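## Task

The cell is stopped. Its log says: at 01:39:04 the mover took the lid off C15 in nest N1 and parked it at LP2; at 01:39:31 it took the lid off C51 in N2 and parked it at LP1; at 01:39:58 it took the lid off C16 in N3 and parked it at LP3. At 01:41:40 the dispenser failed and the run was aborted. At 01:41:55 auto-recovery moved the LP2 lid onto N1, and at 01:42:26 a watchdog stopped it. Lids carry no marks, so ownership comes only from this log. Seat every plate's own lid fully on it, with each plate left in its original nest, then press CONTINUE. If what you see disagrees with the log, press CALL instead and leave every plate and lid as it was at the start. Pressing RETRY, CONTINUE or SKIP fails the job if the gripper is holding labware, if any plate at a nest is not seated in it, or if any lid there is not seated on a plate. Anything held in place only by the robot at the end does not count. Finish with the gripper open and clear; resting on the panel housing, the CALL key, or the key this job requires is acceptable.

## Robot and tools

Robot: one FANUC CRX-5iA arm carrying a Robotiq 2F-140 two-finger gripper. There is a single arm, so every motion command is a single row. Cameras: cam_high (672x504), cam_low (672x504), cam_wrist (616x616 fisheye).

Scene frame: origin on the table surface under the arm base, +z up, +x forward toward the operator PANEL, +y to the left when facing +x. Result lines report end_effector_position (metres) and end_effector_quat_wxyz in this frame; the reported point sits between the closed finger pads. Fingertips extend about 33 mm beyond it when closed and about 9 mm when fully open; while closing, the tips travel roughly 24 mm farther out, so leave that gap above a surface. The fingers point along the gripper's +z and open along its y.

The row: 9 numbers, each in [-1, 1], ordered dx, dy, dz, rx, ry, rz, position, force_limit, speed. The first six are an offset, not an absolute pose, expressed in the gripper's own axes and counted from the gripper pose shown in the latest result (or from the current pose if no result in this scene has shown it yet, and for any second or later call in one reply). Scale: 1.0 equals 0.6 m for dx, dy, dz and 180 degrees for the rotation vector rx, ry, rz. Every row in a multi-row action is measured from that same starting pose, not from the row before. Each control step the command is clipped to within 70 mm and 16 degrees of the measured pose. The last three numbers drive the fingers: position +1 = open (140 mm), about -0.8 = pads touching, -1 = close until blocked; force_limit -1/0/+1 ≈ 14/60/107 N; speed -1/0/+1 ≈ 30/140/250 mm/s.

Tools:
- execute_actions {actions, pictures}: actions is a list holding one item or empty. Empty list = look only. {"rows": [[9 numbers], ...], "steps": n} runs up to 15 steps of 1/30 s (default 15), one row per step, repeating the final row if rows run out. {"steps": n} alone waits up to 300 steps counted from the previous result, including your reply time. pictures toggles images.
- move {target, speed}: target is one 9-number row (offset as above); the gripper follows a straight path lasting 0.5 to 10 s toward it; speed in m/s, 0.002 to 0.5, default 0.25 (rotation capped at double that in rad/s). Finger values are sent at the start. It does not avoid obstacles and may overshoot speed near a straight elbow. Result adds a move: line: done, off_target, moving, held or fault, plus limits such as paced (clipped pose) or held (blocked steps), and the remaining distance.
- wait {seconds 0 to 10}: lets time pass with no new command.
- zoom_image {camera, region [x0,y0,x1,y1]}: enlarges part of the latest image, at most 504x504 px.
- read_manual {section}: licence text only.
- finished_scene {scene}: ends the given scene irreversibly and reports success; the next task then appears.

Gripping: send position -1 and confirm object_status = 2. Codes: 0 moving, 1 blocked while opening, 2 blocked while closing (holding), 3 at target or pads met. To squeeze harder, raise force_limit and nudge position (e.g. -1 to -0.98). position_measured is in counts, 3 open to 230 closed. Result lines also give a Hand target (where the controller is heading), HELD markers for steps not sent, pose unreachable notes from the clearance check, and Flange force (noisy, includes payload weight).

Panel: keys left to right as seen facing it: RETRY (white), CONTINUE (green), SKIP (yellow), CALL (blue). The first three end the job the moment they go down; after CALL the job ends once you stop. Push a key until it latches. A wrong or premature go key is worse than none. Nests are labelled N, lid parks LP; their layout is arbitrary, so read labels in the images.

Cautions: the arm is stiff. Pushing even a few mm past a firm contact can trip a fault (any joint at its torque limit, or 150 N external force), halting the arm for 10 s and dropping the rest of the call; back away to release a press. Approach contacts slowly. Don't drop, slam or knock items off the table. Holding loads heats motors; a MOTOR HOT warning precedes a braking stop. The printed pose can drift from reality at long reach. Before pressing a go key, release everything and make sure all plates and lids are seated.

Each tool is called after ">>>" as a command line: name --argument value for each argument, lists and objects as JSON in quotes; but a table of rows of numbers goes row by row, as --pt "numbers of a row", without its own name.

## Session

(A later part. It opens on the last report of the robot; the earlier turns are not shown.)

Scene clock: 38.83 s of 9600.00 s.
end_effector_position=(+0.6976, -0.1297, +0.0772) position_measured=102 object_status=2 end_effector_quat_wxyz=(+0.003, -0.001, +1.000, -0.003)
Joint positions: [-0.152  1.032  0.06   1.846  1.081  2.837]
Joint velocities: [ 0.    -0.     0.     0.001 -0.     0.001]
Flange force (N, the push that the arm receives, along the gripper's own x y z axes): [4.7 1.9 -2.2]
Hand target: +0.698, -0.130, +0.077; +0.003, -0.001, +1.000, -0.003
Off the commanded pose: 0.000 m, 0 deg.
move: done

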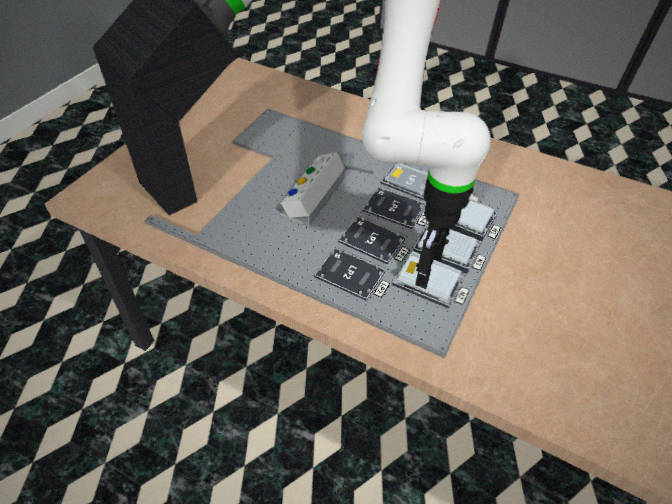

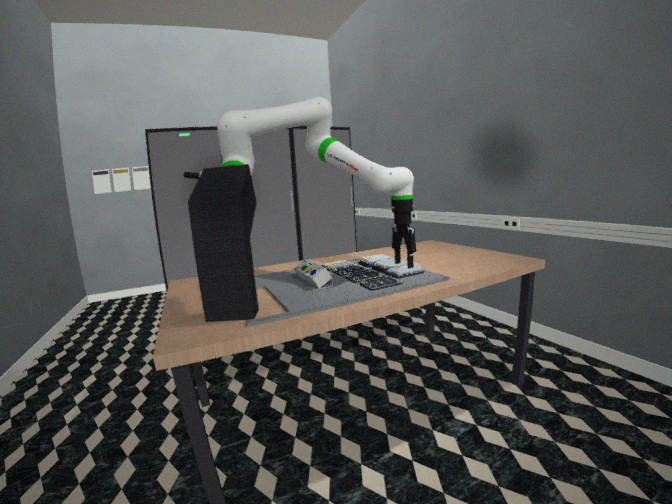

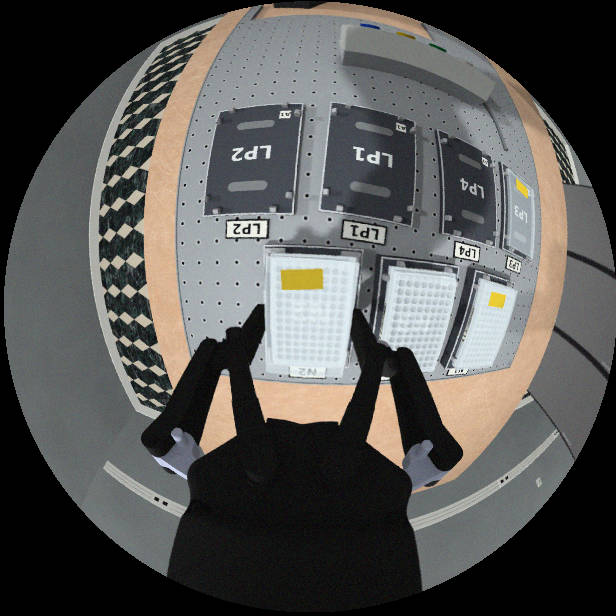

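>>> move --target '[0,0.002,0.008,0,0,-0.006,-1,-0.6,-1]' --speed 0.01

>>> zoom_image --camera "cam_wrist" --region '[230, 230, 400, 400]'

Scene clock: 41.80 s of 9600.00 s.
end_effector_position=(+0.6976, -0.1285, +0.0724) position_measured=102 object_status=2 end_effector_quat_wxyz=(+0.003, -0.011, +1.000, -0.003)
Joint positions: [-0.144  1.035  0.061  1.839  1.076  2.857]
Joint velocities: [ 0.    -0.001  0.     0.    -0.    -0.001]
Flange force (N, the push that the arm receives, along the gripper's own x y z axes): [1.3 -1.5 -2.5]
Hand target: +0.698, -0.128, +0.072; +0.003, -0.011, +1.000, -0.003
Off the commanded pose: 0.000 m, 0 deg.
move: done

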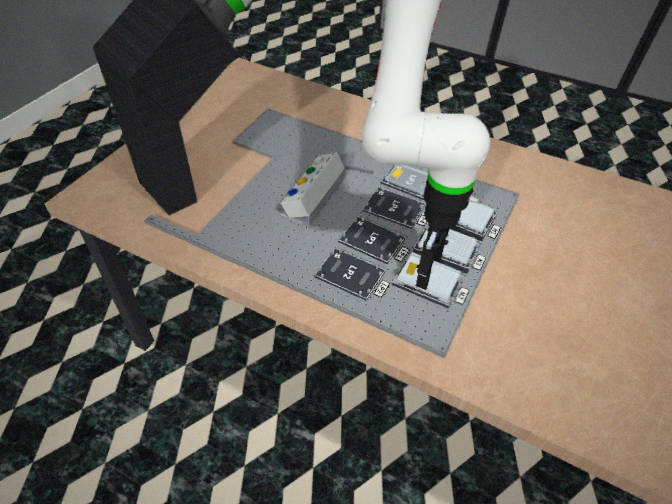

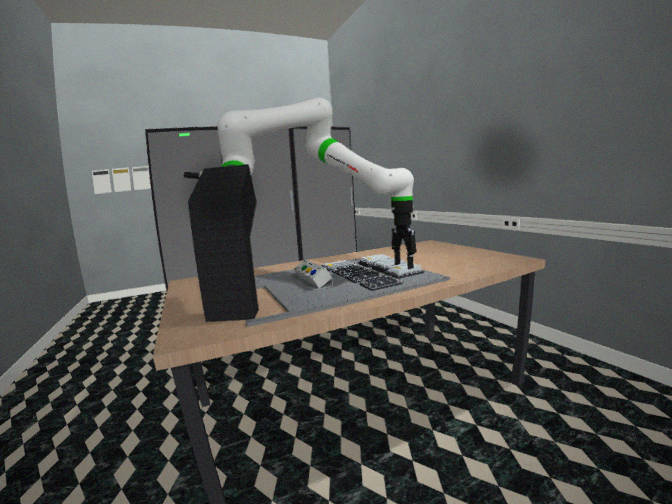

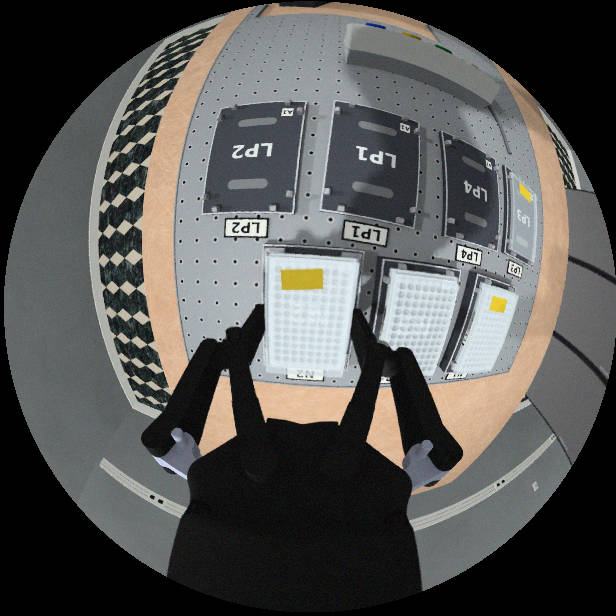

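Region (230, 230, 400, 400) of cam_wrist's 616x616 image, scaled by 2.965, with more detail than that image has.

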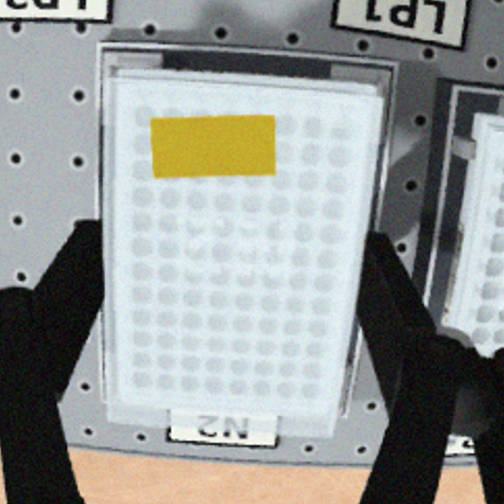

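>>> move --target '[0.0015,0.001,0.008,0,0,0,-1,-0.6,-1]' --speed 0.006

>>> zoom_image --camera "cam_wrist" --region '[230, 230, 400, 400]'

Scene clock: 44.13 s of 9600.00 s.
end_effector_position=(+0.6967, -0.1279, +0.0676) position_measured=102 object_status=2 end_effector_quat_wxyz=(+0.003, -0.011, +1.000, -0.003)
Joint positions: [-0.136  1.038  0.059  1.831  1.071  2.86 ]
Joint velocities: [ 0.     0.    -0.    -0.001  0.001  0.001]
Flange force (N, the push that the arm receives, along the gripper's own x y z axes): [2.7 -0.5 -4.5]
Hand target: +0.697, -0.128, +0.068; +0.003, -0.011, +1.000, -0.003
Off the commanded pose: 0.000 m, 0 deg.
move: done

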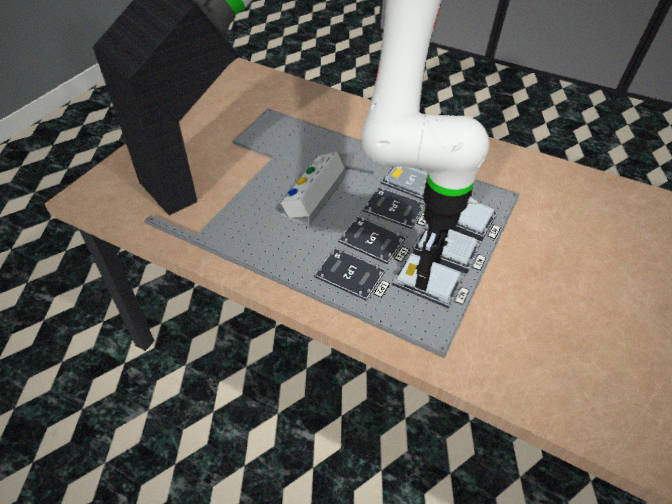

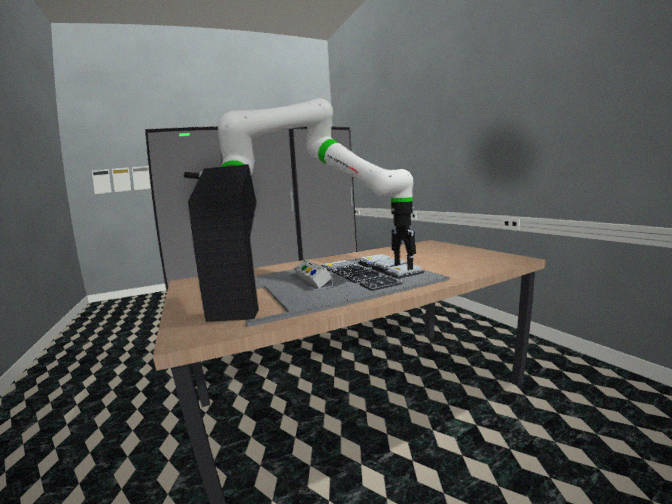

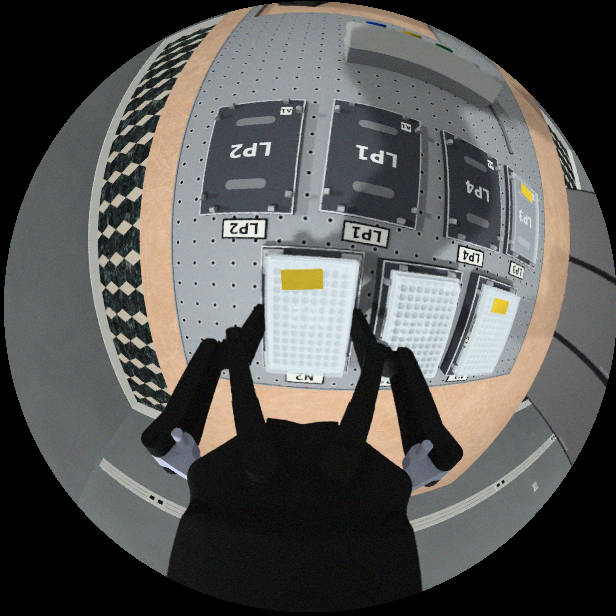

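Region (230, 230, 400, 400) of cam_wrist's 616x616 image, scaled by 2.965, with more detail than that image has.

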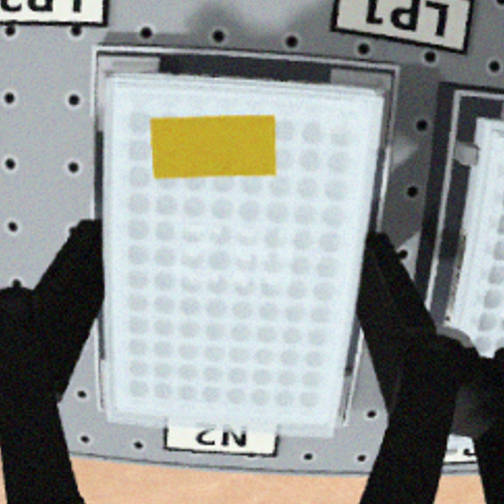

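>>> move --target '[0,-0.0008,0.005,0,0,0,-1,-0.6,-1]' --speed 0.006

>>> move --target '[0,0,0.004,0,0,0,-1,-0.6,-1]' --speed 0.006

>>> zoom_image --camera "cam_wrist" --region '[230, 230, 400, 400]'

Scene clock: 46.37 s of 9600.00 s.
end_effector_position=(+0.6968, -0.1284, +0.0648) position_measured=102 object_status=2 end_effector_quat_wxyz=(+0.003, -0.011, +1.000, -0.003)
Joint positions: [-0.132  1.042  0.062  1.827  1.068  2.861]
Joint velocities: [ 0.001  0.001  0.     0.    -0.    -0.001]
Flange force (N, the push that the arm receives, along the gripper's own x y z axes): [11.6 3.9 -29.0]
Hand target: +0.697, -0.128, +0.065; +0.003, -0.011, +1.000, -0.003
Off the commanded pose: 0.000 m, 0 deg.
move: done

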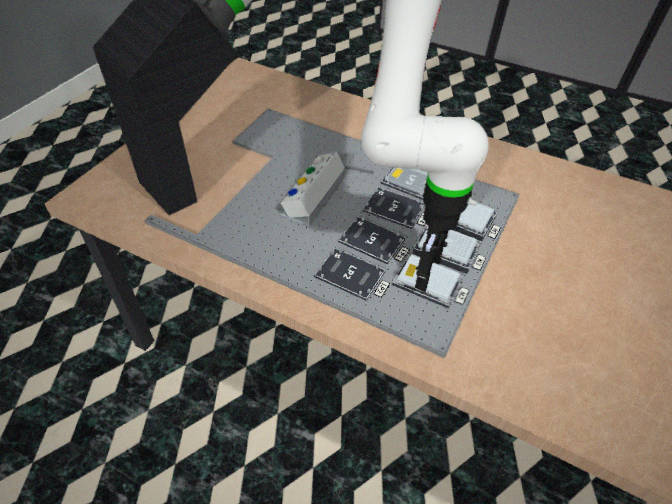

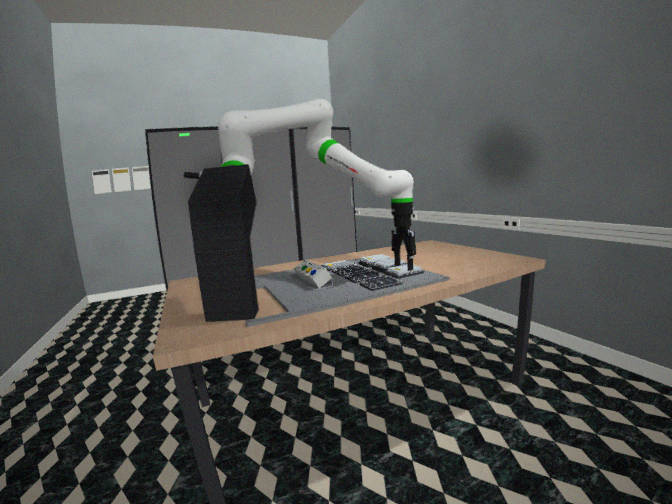

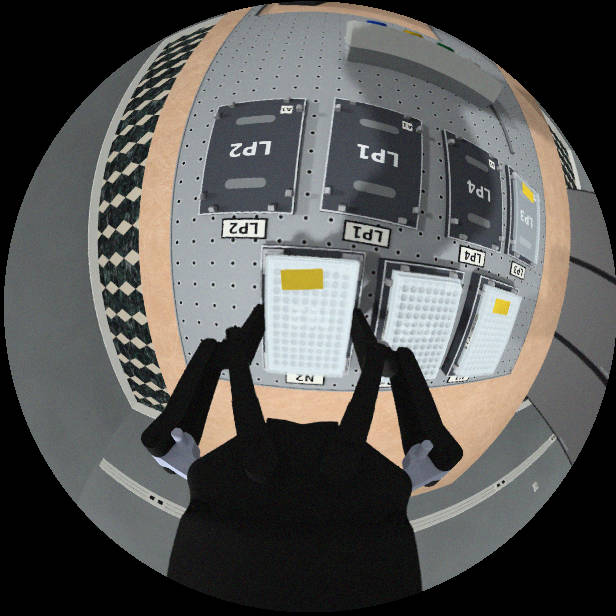

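Scene clock: 47.07 s of 9600.00 s.
end_effector_position=(+0.6969, -0.1285, +0.0624) position_measured=102 object_status=2 end_effector_quat_wxyz=(+0.003, -0.011, +1.000, -0.003)
Joint positions: [-0.129  1.045  0.064  1.824  1.066  2.862]
Joint velocities: [ 0.001 -0.     0.    -0.001 -0.003  0.001]
Flange force (N, the push that the arm receives, along the gripper's own x y z axes): [8.6 4.3 -49.3]
Hand target: +0.697, -0.128, +0.062; +0.003, -0.011, +1.000, -0.003
Off the commanded pose: 0.000 m, 0 deg.
move: done

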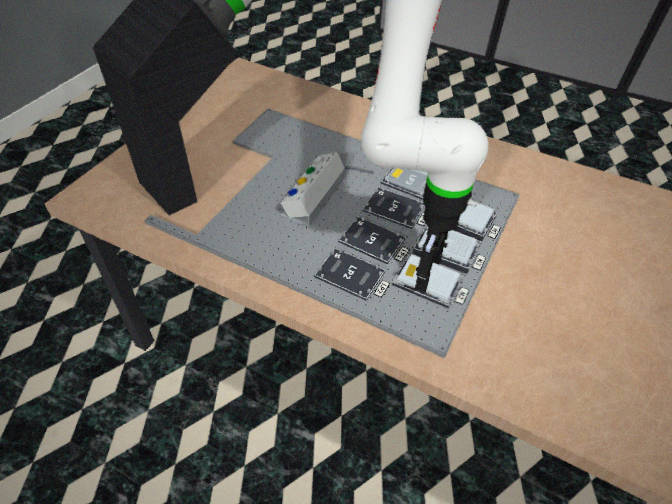

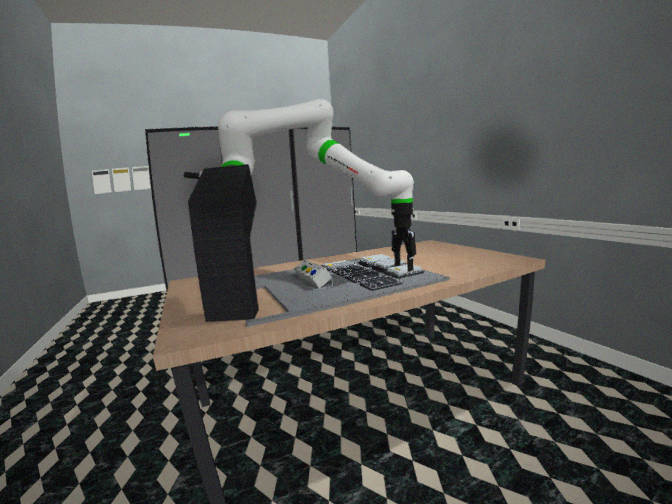

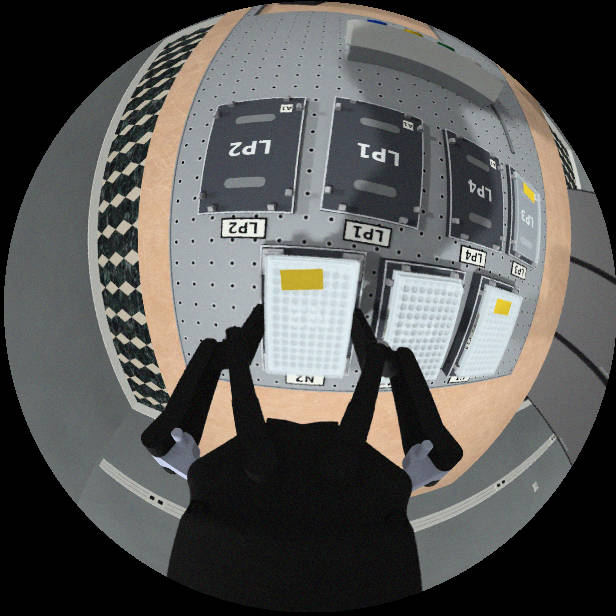

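Region (230, 230, 400, 400) of cam_wrist's 616x616 image, scaled by 2.965, with more detail than that image has.

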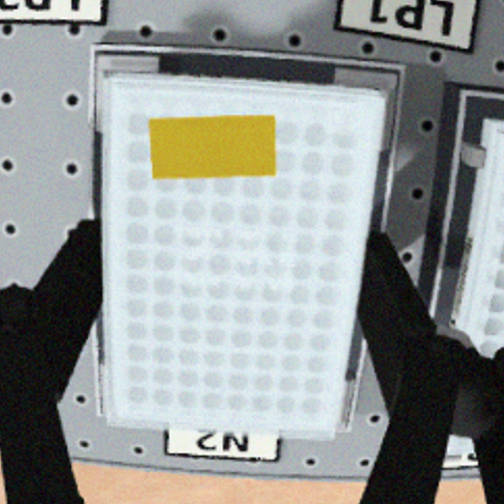

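>>> move --target '[0,0,-0.003,0,0,0,-1,-0.6,-1]' --speed 0.006

>>> zoom_image --camera "cam_high" --region '[390, 245, 470, 310]'

>>> zoom_image --camera "cam_wrist" --region '[255, 240, 375, 290]'

>>> zoom_image --camera "cam_wrist" --region '[255, 340, 375, 390]'

Scene clock: 50.43 s of 9600.00 s.
end_effector_position=(+0.6968, -0.1284, +0.0642) position_measured=102 object_status=2 end_effector_quat_wxyz=(+0.003, -0.011, +1.000, -0.003)
Joint positions: [-0.131  1.043  0.062  1.826  1.068  2.861]
Joint velocities: [-0.001 -0.001  0.     0.    -0.001  0.001]
Flange force (N, the push that the arm receives, along the gripper's own x y z axes): [1.1 -1.5 -2.8]
Hand target: +0.697, -0.128, +0.064; +0.003, -0.011, +1.000, -0.003
Off the commanded pose: 0.000 m, 0 deg.
move: done

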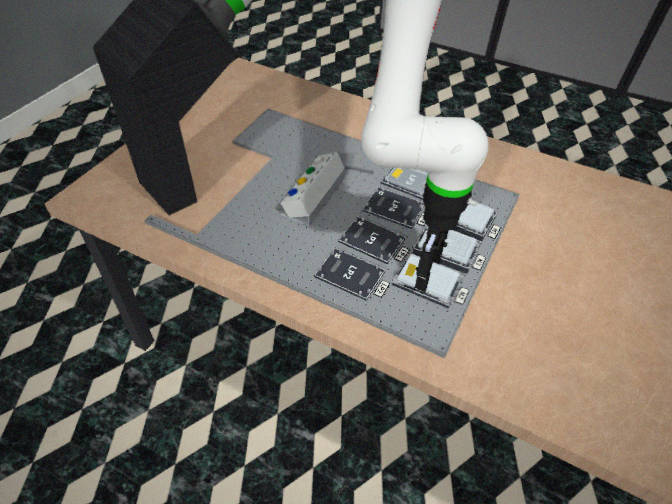

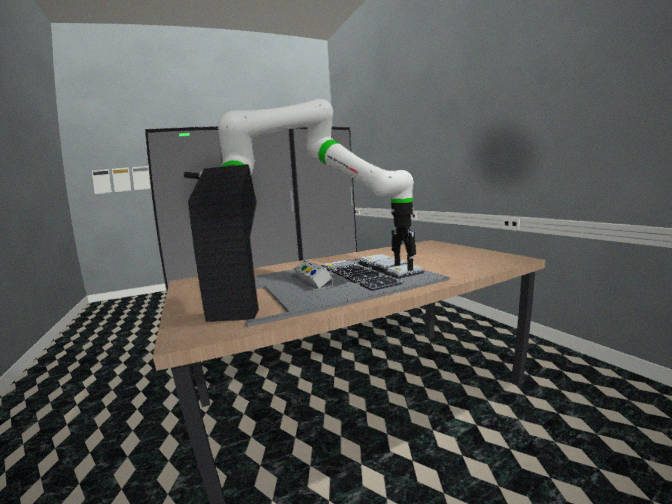

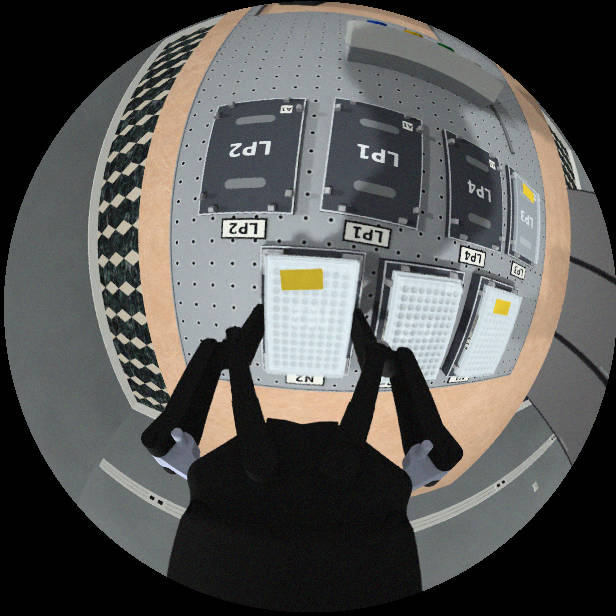

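Region (390, 245, 470, 310) of cam_high's 672x504 image, scaled by 6.300, with more detail than that image has; it fills the top 410 rows of this view, and the rest is white.

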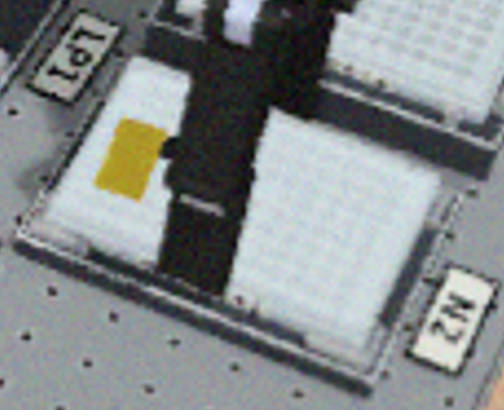

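Region (255, 240, 375, 290) of cam_wrist's 616x616 image, scaled by 4.200, with more detail than that image has; it fills the top 210 rows of this view, and the rest is white.

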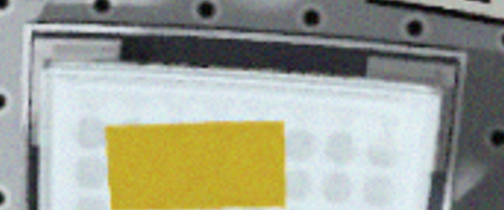

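Region (255, 340, 375, 390) of cam_wrist's 616x616 image, scaled by 4.200, with more detail than that image has; it fills the top 210 rows of this view, and the rest is white.

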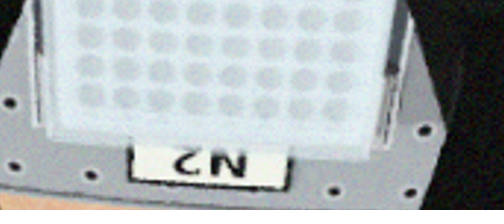

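>>> move --target '[0,0,0.0015,0,0,0,-1,-0.6,-1]' --speed 0.006

>>> move --target '[0,0,0,0,0,0,0.33,-0.6,-1]'

>>> move --target '[0,0,-0.08,0,0,0,0.33,-0.6,-1]' --speed 0.1

>>> move --target '[0.28,0.53,0.01,0,0,0.01,0.45,-0.6,-1]'

>>> move --target '[0,0,0.055,0,0,0,0.45,-0.6,-1]' --speed 0.06

>>> zoom_image --camera "cam_high" --region '[370, 150, 510, 310]'

>>> zoom_image --camera "cam_wrist" --region '[210, 230, 410, 400]'

Scene clock: 54.77 s of 9600.00 s.
end_effector_position=(+0.6969, -0.1284, +0.0633) position_measured=102 object_status=2 end_effector_quat_wxyz=(+0.003, -0.011, +1.000, -0.003)
Joint positions: [-0.13   1.044  0.063  1.825  1.067  2.862]
Joint velocities: [ 0.     0.001 -0.     0.001  0.001 -0.001]
Flange force (N, the push that the arm receives, along the gripper's own x y z axes): [5.5 0.6 -3.6]
Hand target: +0.697, -0.128, +0.063; +0.003, -0.011, +1.000, -0.003
Off the commanded pose: 0.000 m, 0 deg.
After step 90, 0.63 s passed at rest.
move: done

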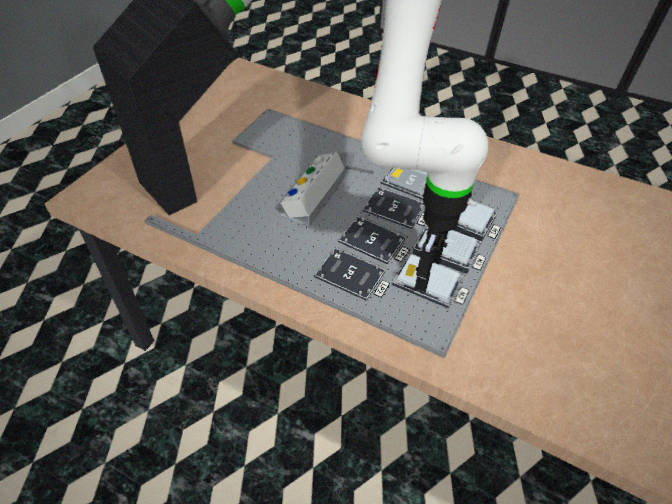

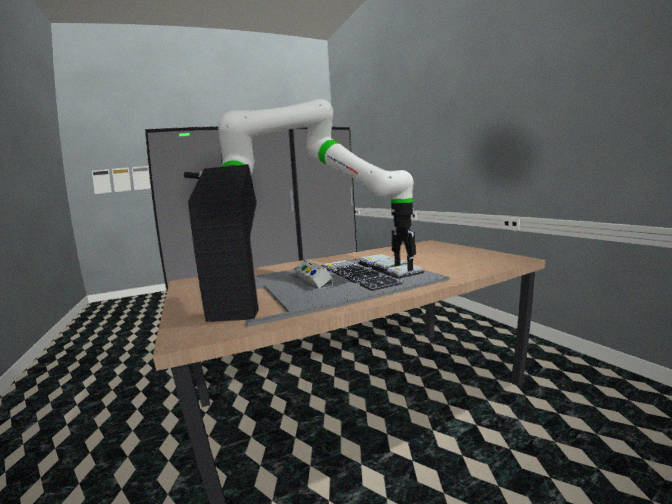

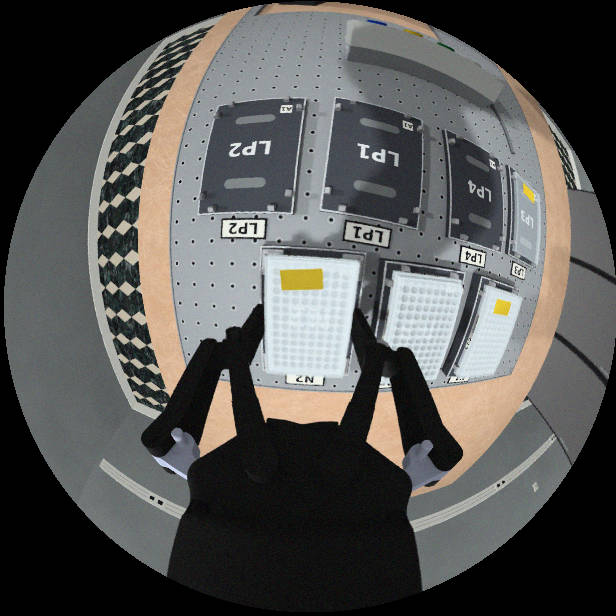

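Scene clock: 55.30 s of 9600.00 s.
end_effector_position=(+0.6969, -0.1284, +0.0633) position_measured=87 object_status=0 end_effector_quat_wxyz=(+0.003, -0.011, +1.000, -0.003)
Joint positions: [-0.13   1.044  0.063  1.825  1.067  2.862]
Joint velocities: [-0.     0.002 -0.    -0.001  0.    -0.   ]
Flange force (N, the push that the arm receives, along the gripper's own x y z axes): [2.4 -0.7 -3.2]
Hand target: +0.697, -0.128, +0.063; +0.003, -0.011, +1.000, -0.003
Off the commanded pose: 0.000 m, 0 deg.
move: done

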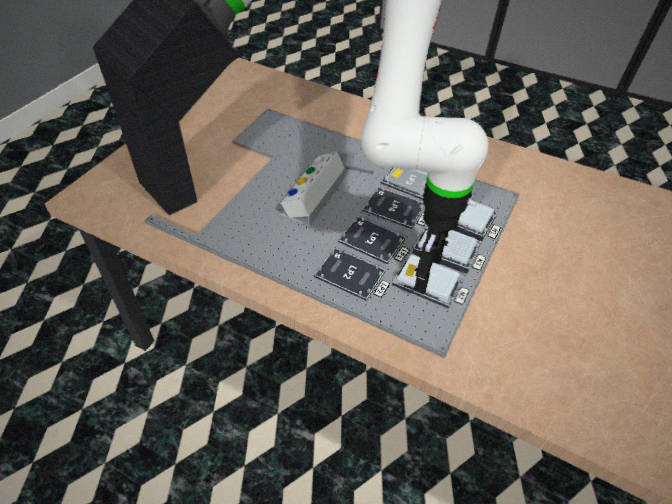

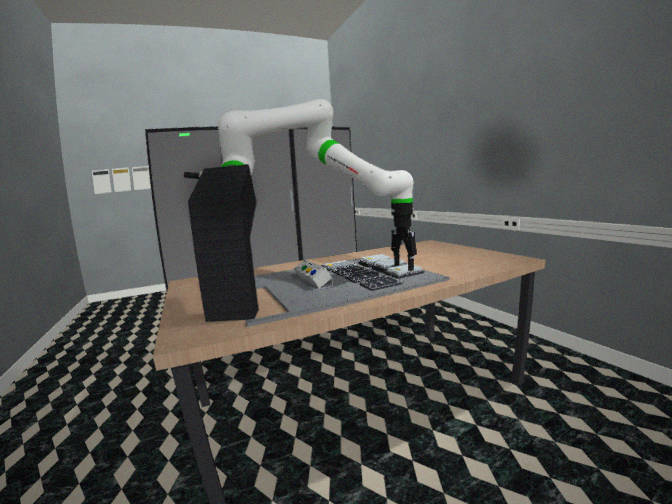

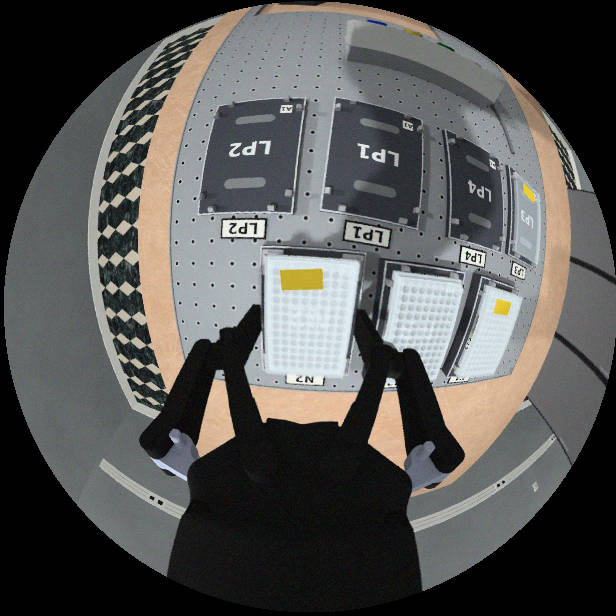

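Scene clock: 56.10 s of 9600.00 s.
end_effector_position=(+0.6966, -0.1283, +0.1112) position_measured=87 object_status=3 end_effector_quat_wxyz=(+0.003, -0.011, +1.000, -0.003)
Joint positions: [-0.201  0.994  0.04   1.89   1.112  2.846]
Joint velocities: [-0.    -0.001 -0.    -0.001  0.001 -0.001]
Flange force (N, the push that the arm receives, along the gripper's own x y z axes): [0.1 -1.6 -2.2]
Hand target: +0.697, -0.128, +0.111; +0.003, -0.011, +1.000, -0.003
Off the commanded pose: 0.000 m, 0 deg.
move: done

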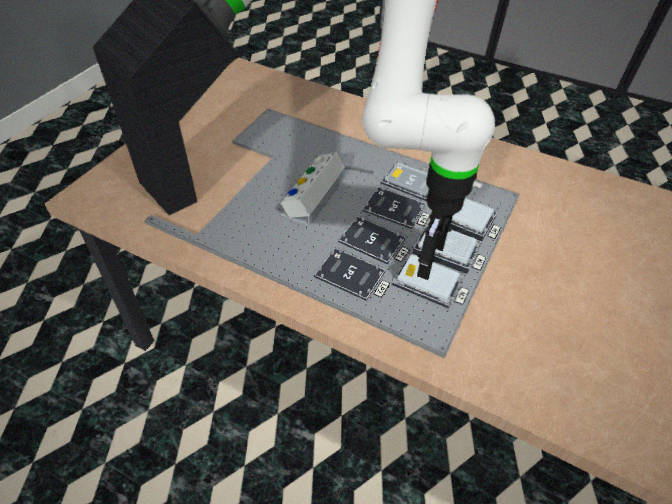

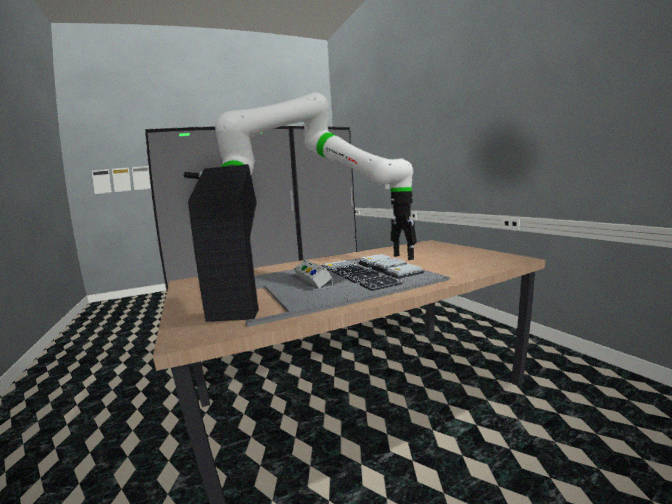

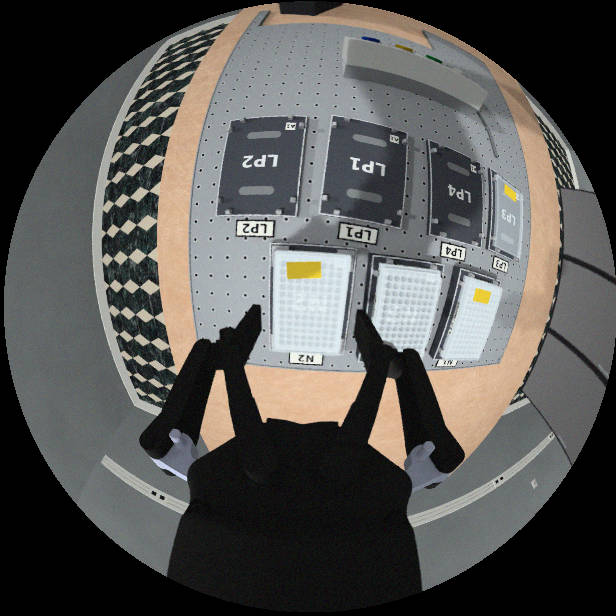

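Scene clock: 58.00 s of 9600.00 s.
end_effector_position=(+0.5211, +0.1857, +0.1035) position_measured=72 object_status=3 end_effector_quat_wxyz=(+0.003, +0.005, +1.000, -0.003)
Joint positions: [ 0.174  0.219 -0.71   1.627  0.902  2.737]
Joint velocities: [ 0.    -0.002 -0.     0.001  0.001 -0.002]
Flange force (N, the push that the arm receives, along the gripper's own x y z axes): [3.1 -0.6 -5.4]
Hand target: +0.521, +0.186, +0.104; +0.003, +0.005, +1.000, -0.003
Off the commanded pose: 0.001 m, 0 deg.
move: done

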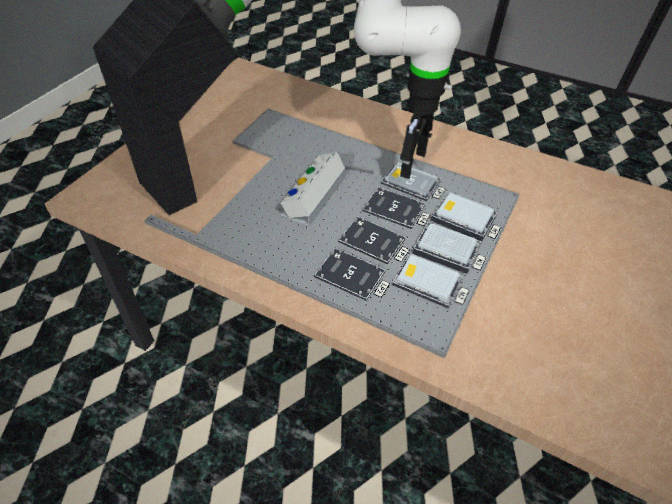

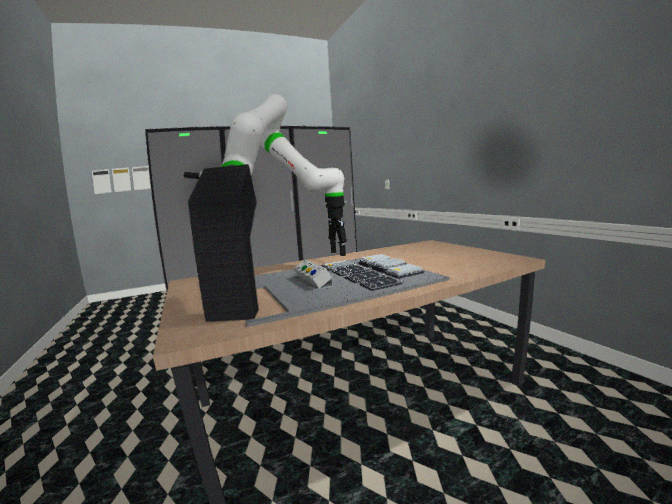

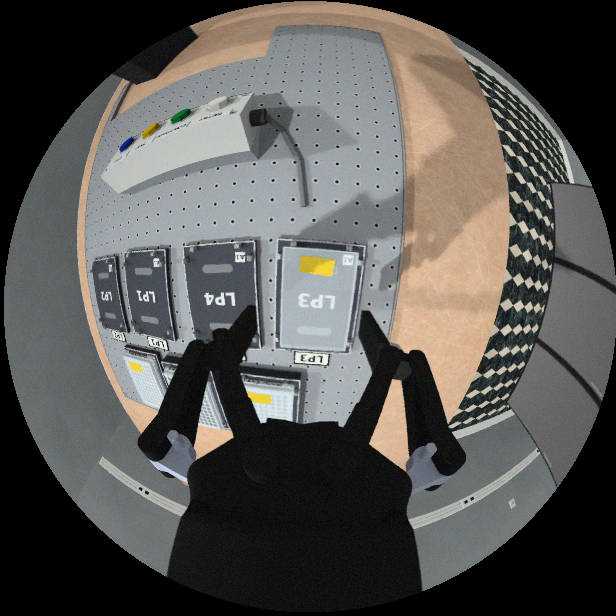

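Scene clock: 58.87 s of 9600.00 s.
end_effector_position=(+0.5212, +0.1856, +0.0705) position_measured=72 object_status=3 end_effector_quat_wxyz=(+0.003, +0.005, +1.000, -0.003)
Joint positions: [ 0.256  0.272 -0.69   1.533  0.853  2.78 ]
Joint velocities: [ 0.001  0.002  0.    -0.    -0.001  0.001]
Flange force (N, the push that the arm receives, along the gripper's own x y z axes): [1.1 -2.2 -3.9]
Hand target: +0.521, +0.186, +0.071; +0.003, +0.005, +1.000, -0.003
Off the commanded pose: 0.000 m, 0 deg.
move: done

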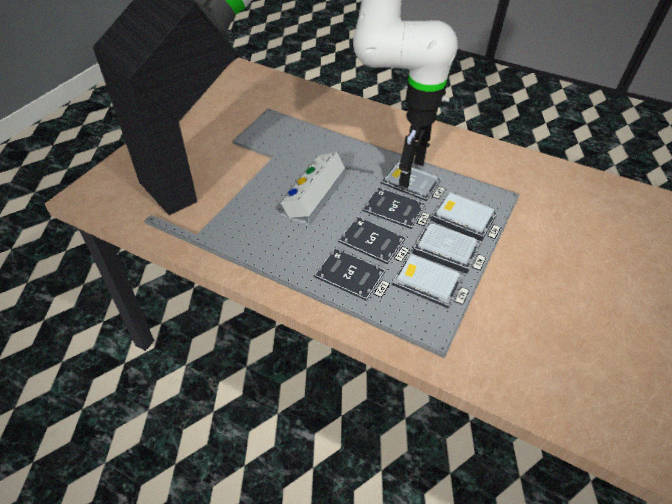

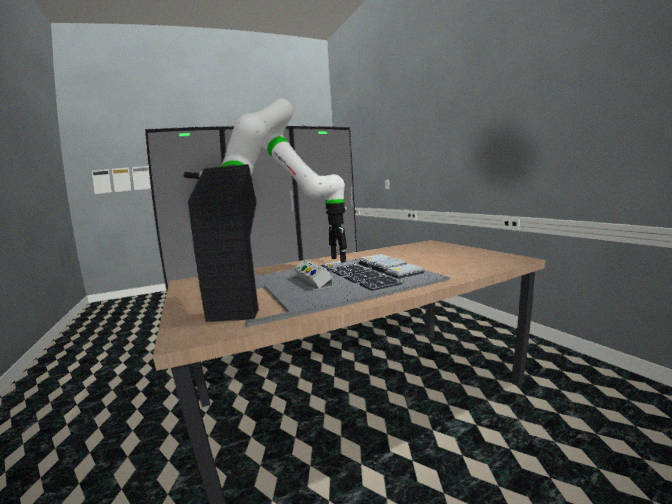

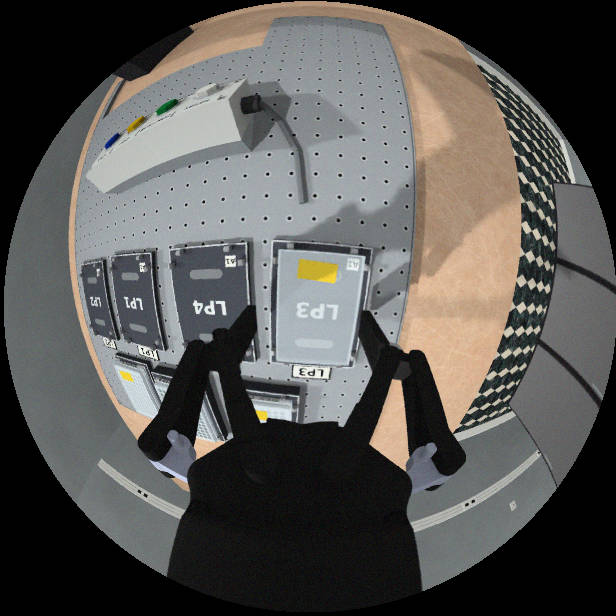

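Region (370, 150, 510, 310) of cam_high's 672x504 image, scaled by 3.150, with more detail than that image has; it fills the left 441 columns of this view, and the rest is white.

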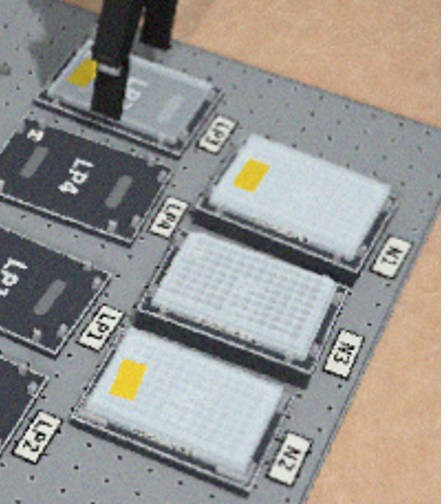

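Region (210, 230, 410, 400) of cam_wrist's 616x616 image, scaled by 2.520, with more detail than that image has; it fills the top 428 rows of this view, and the rest is white.

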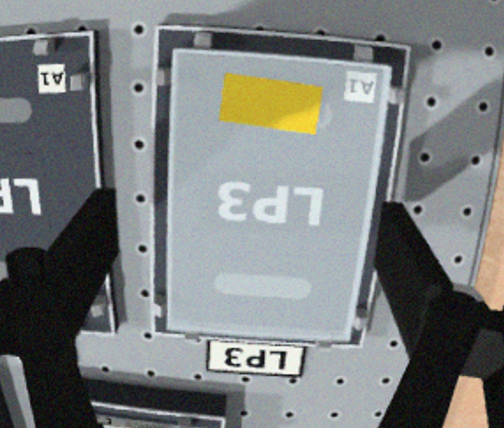

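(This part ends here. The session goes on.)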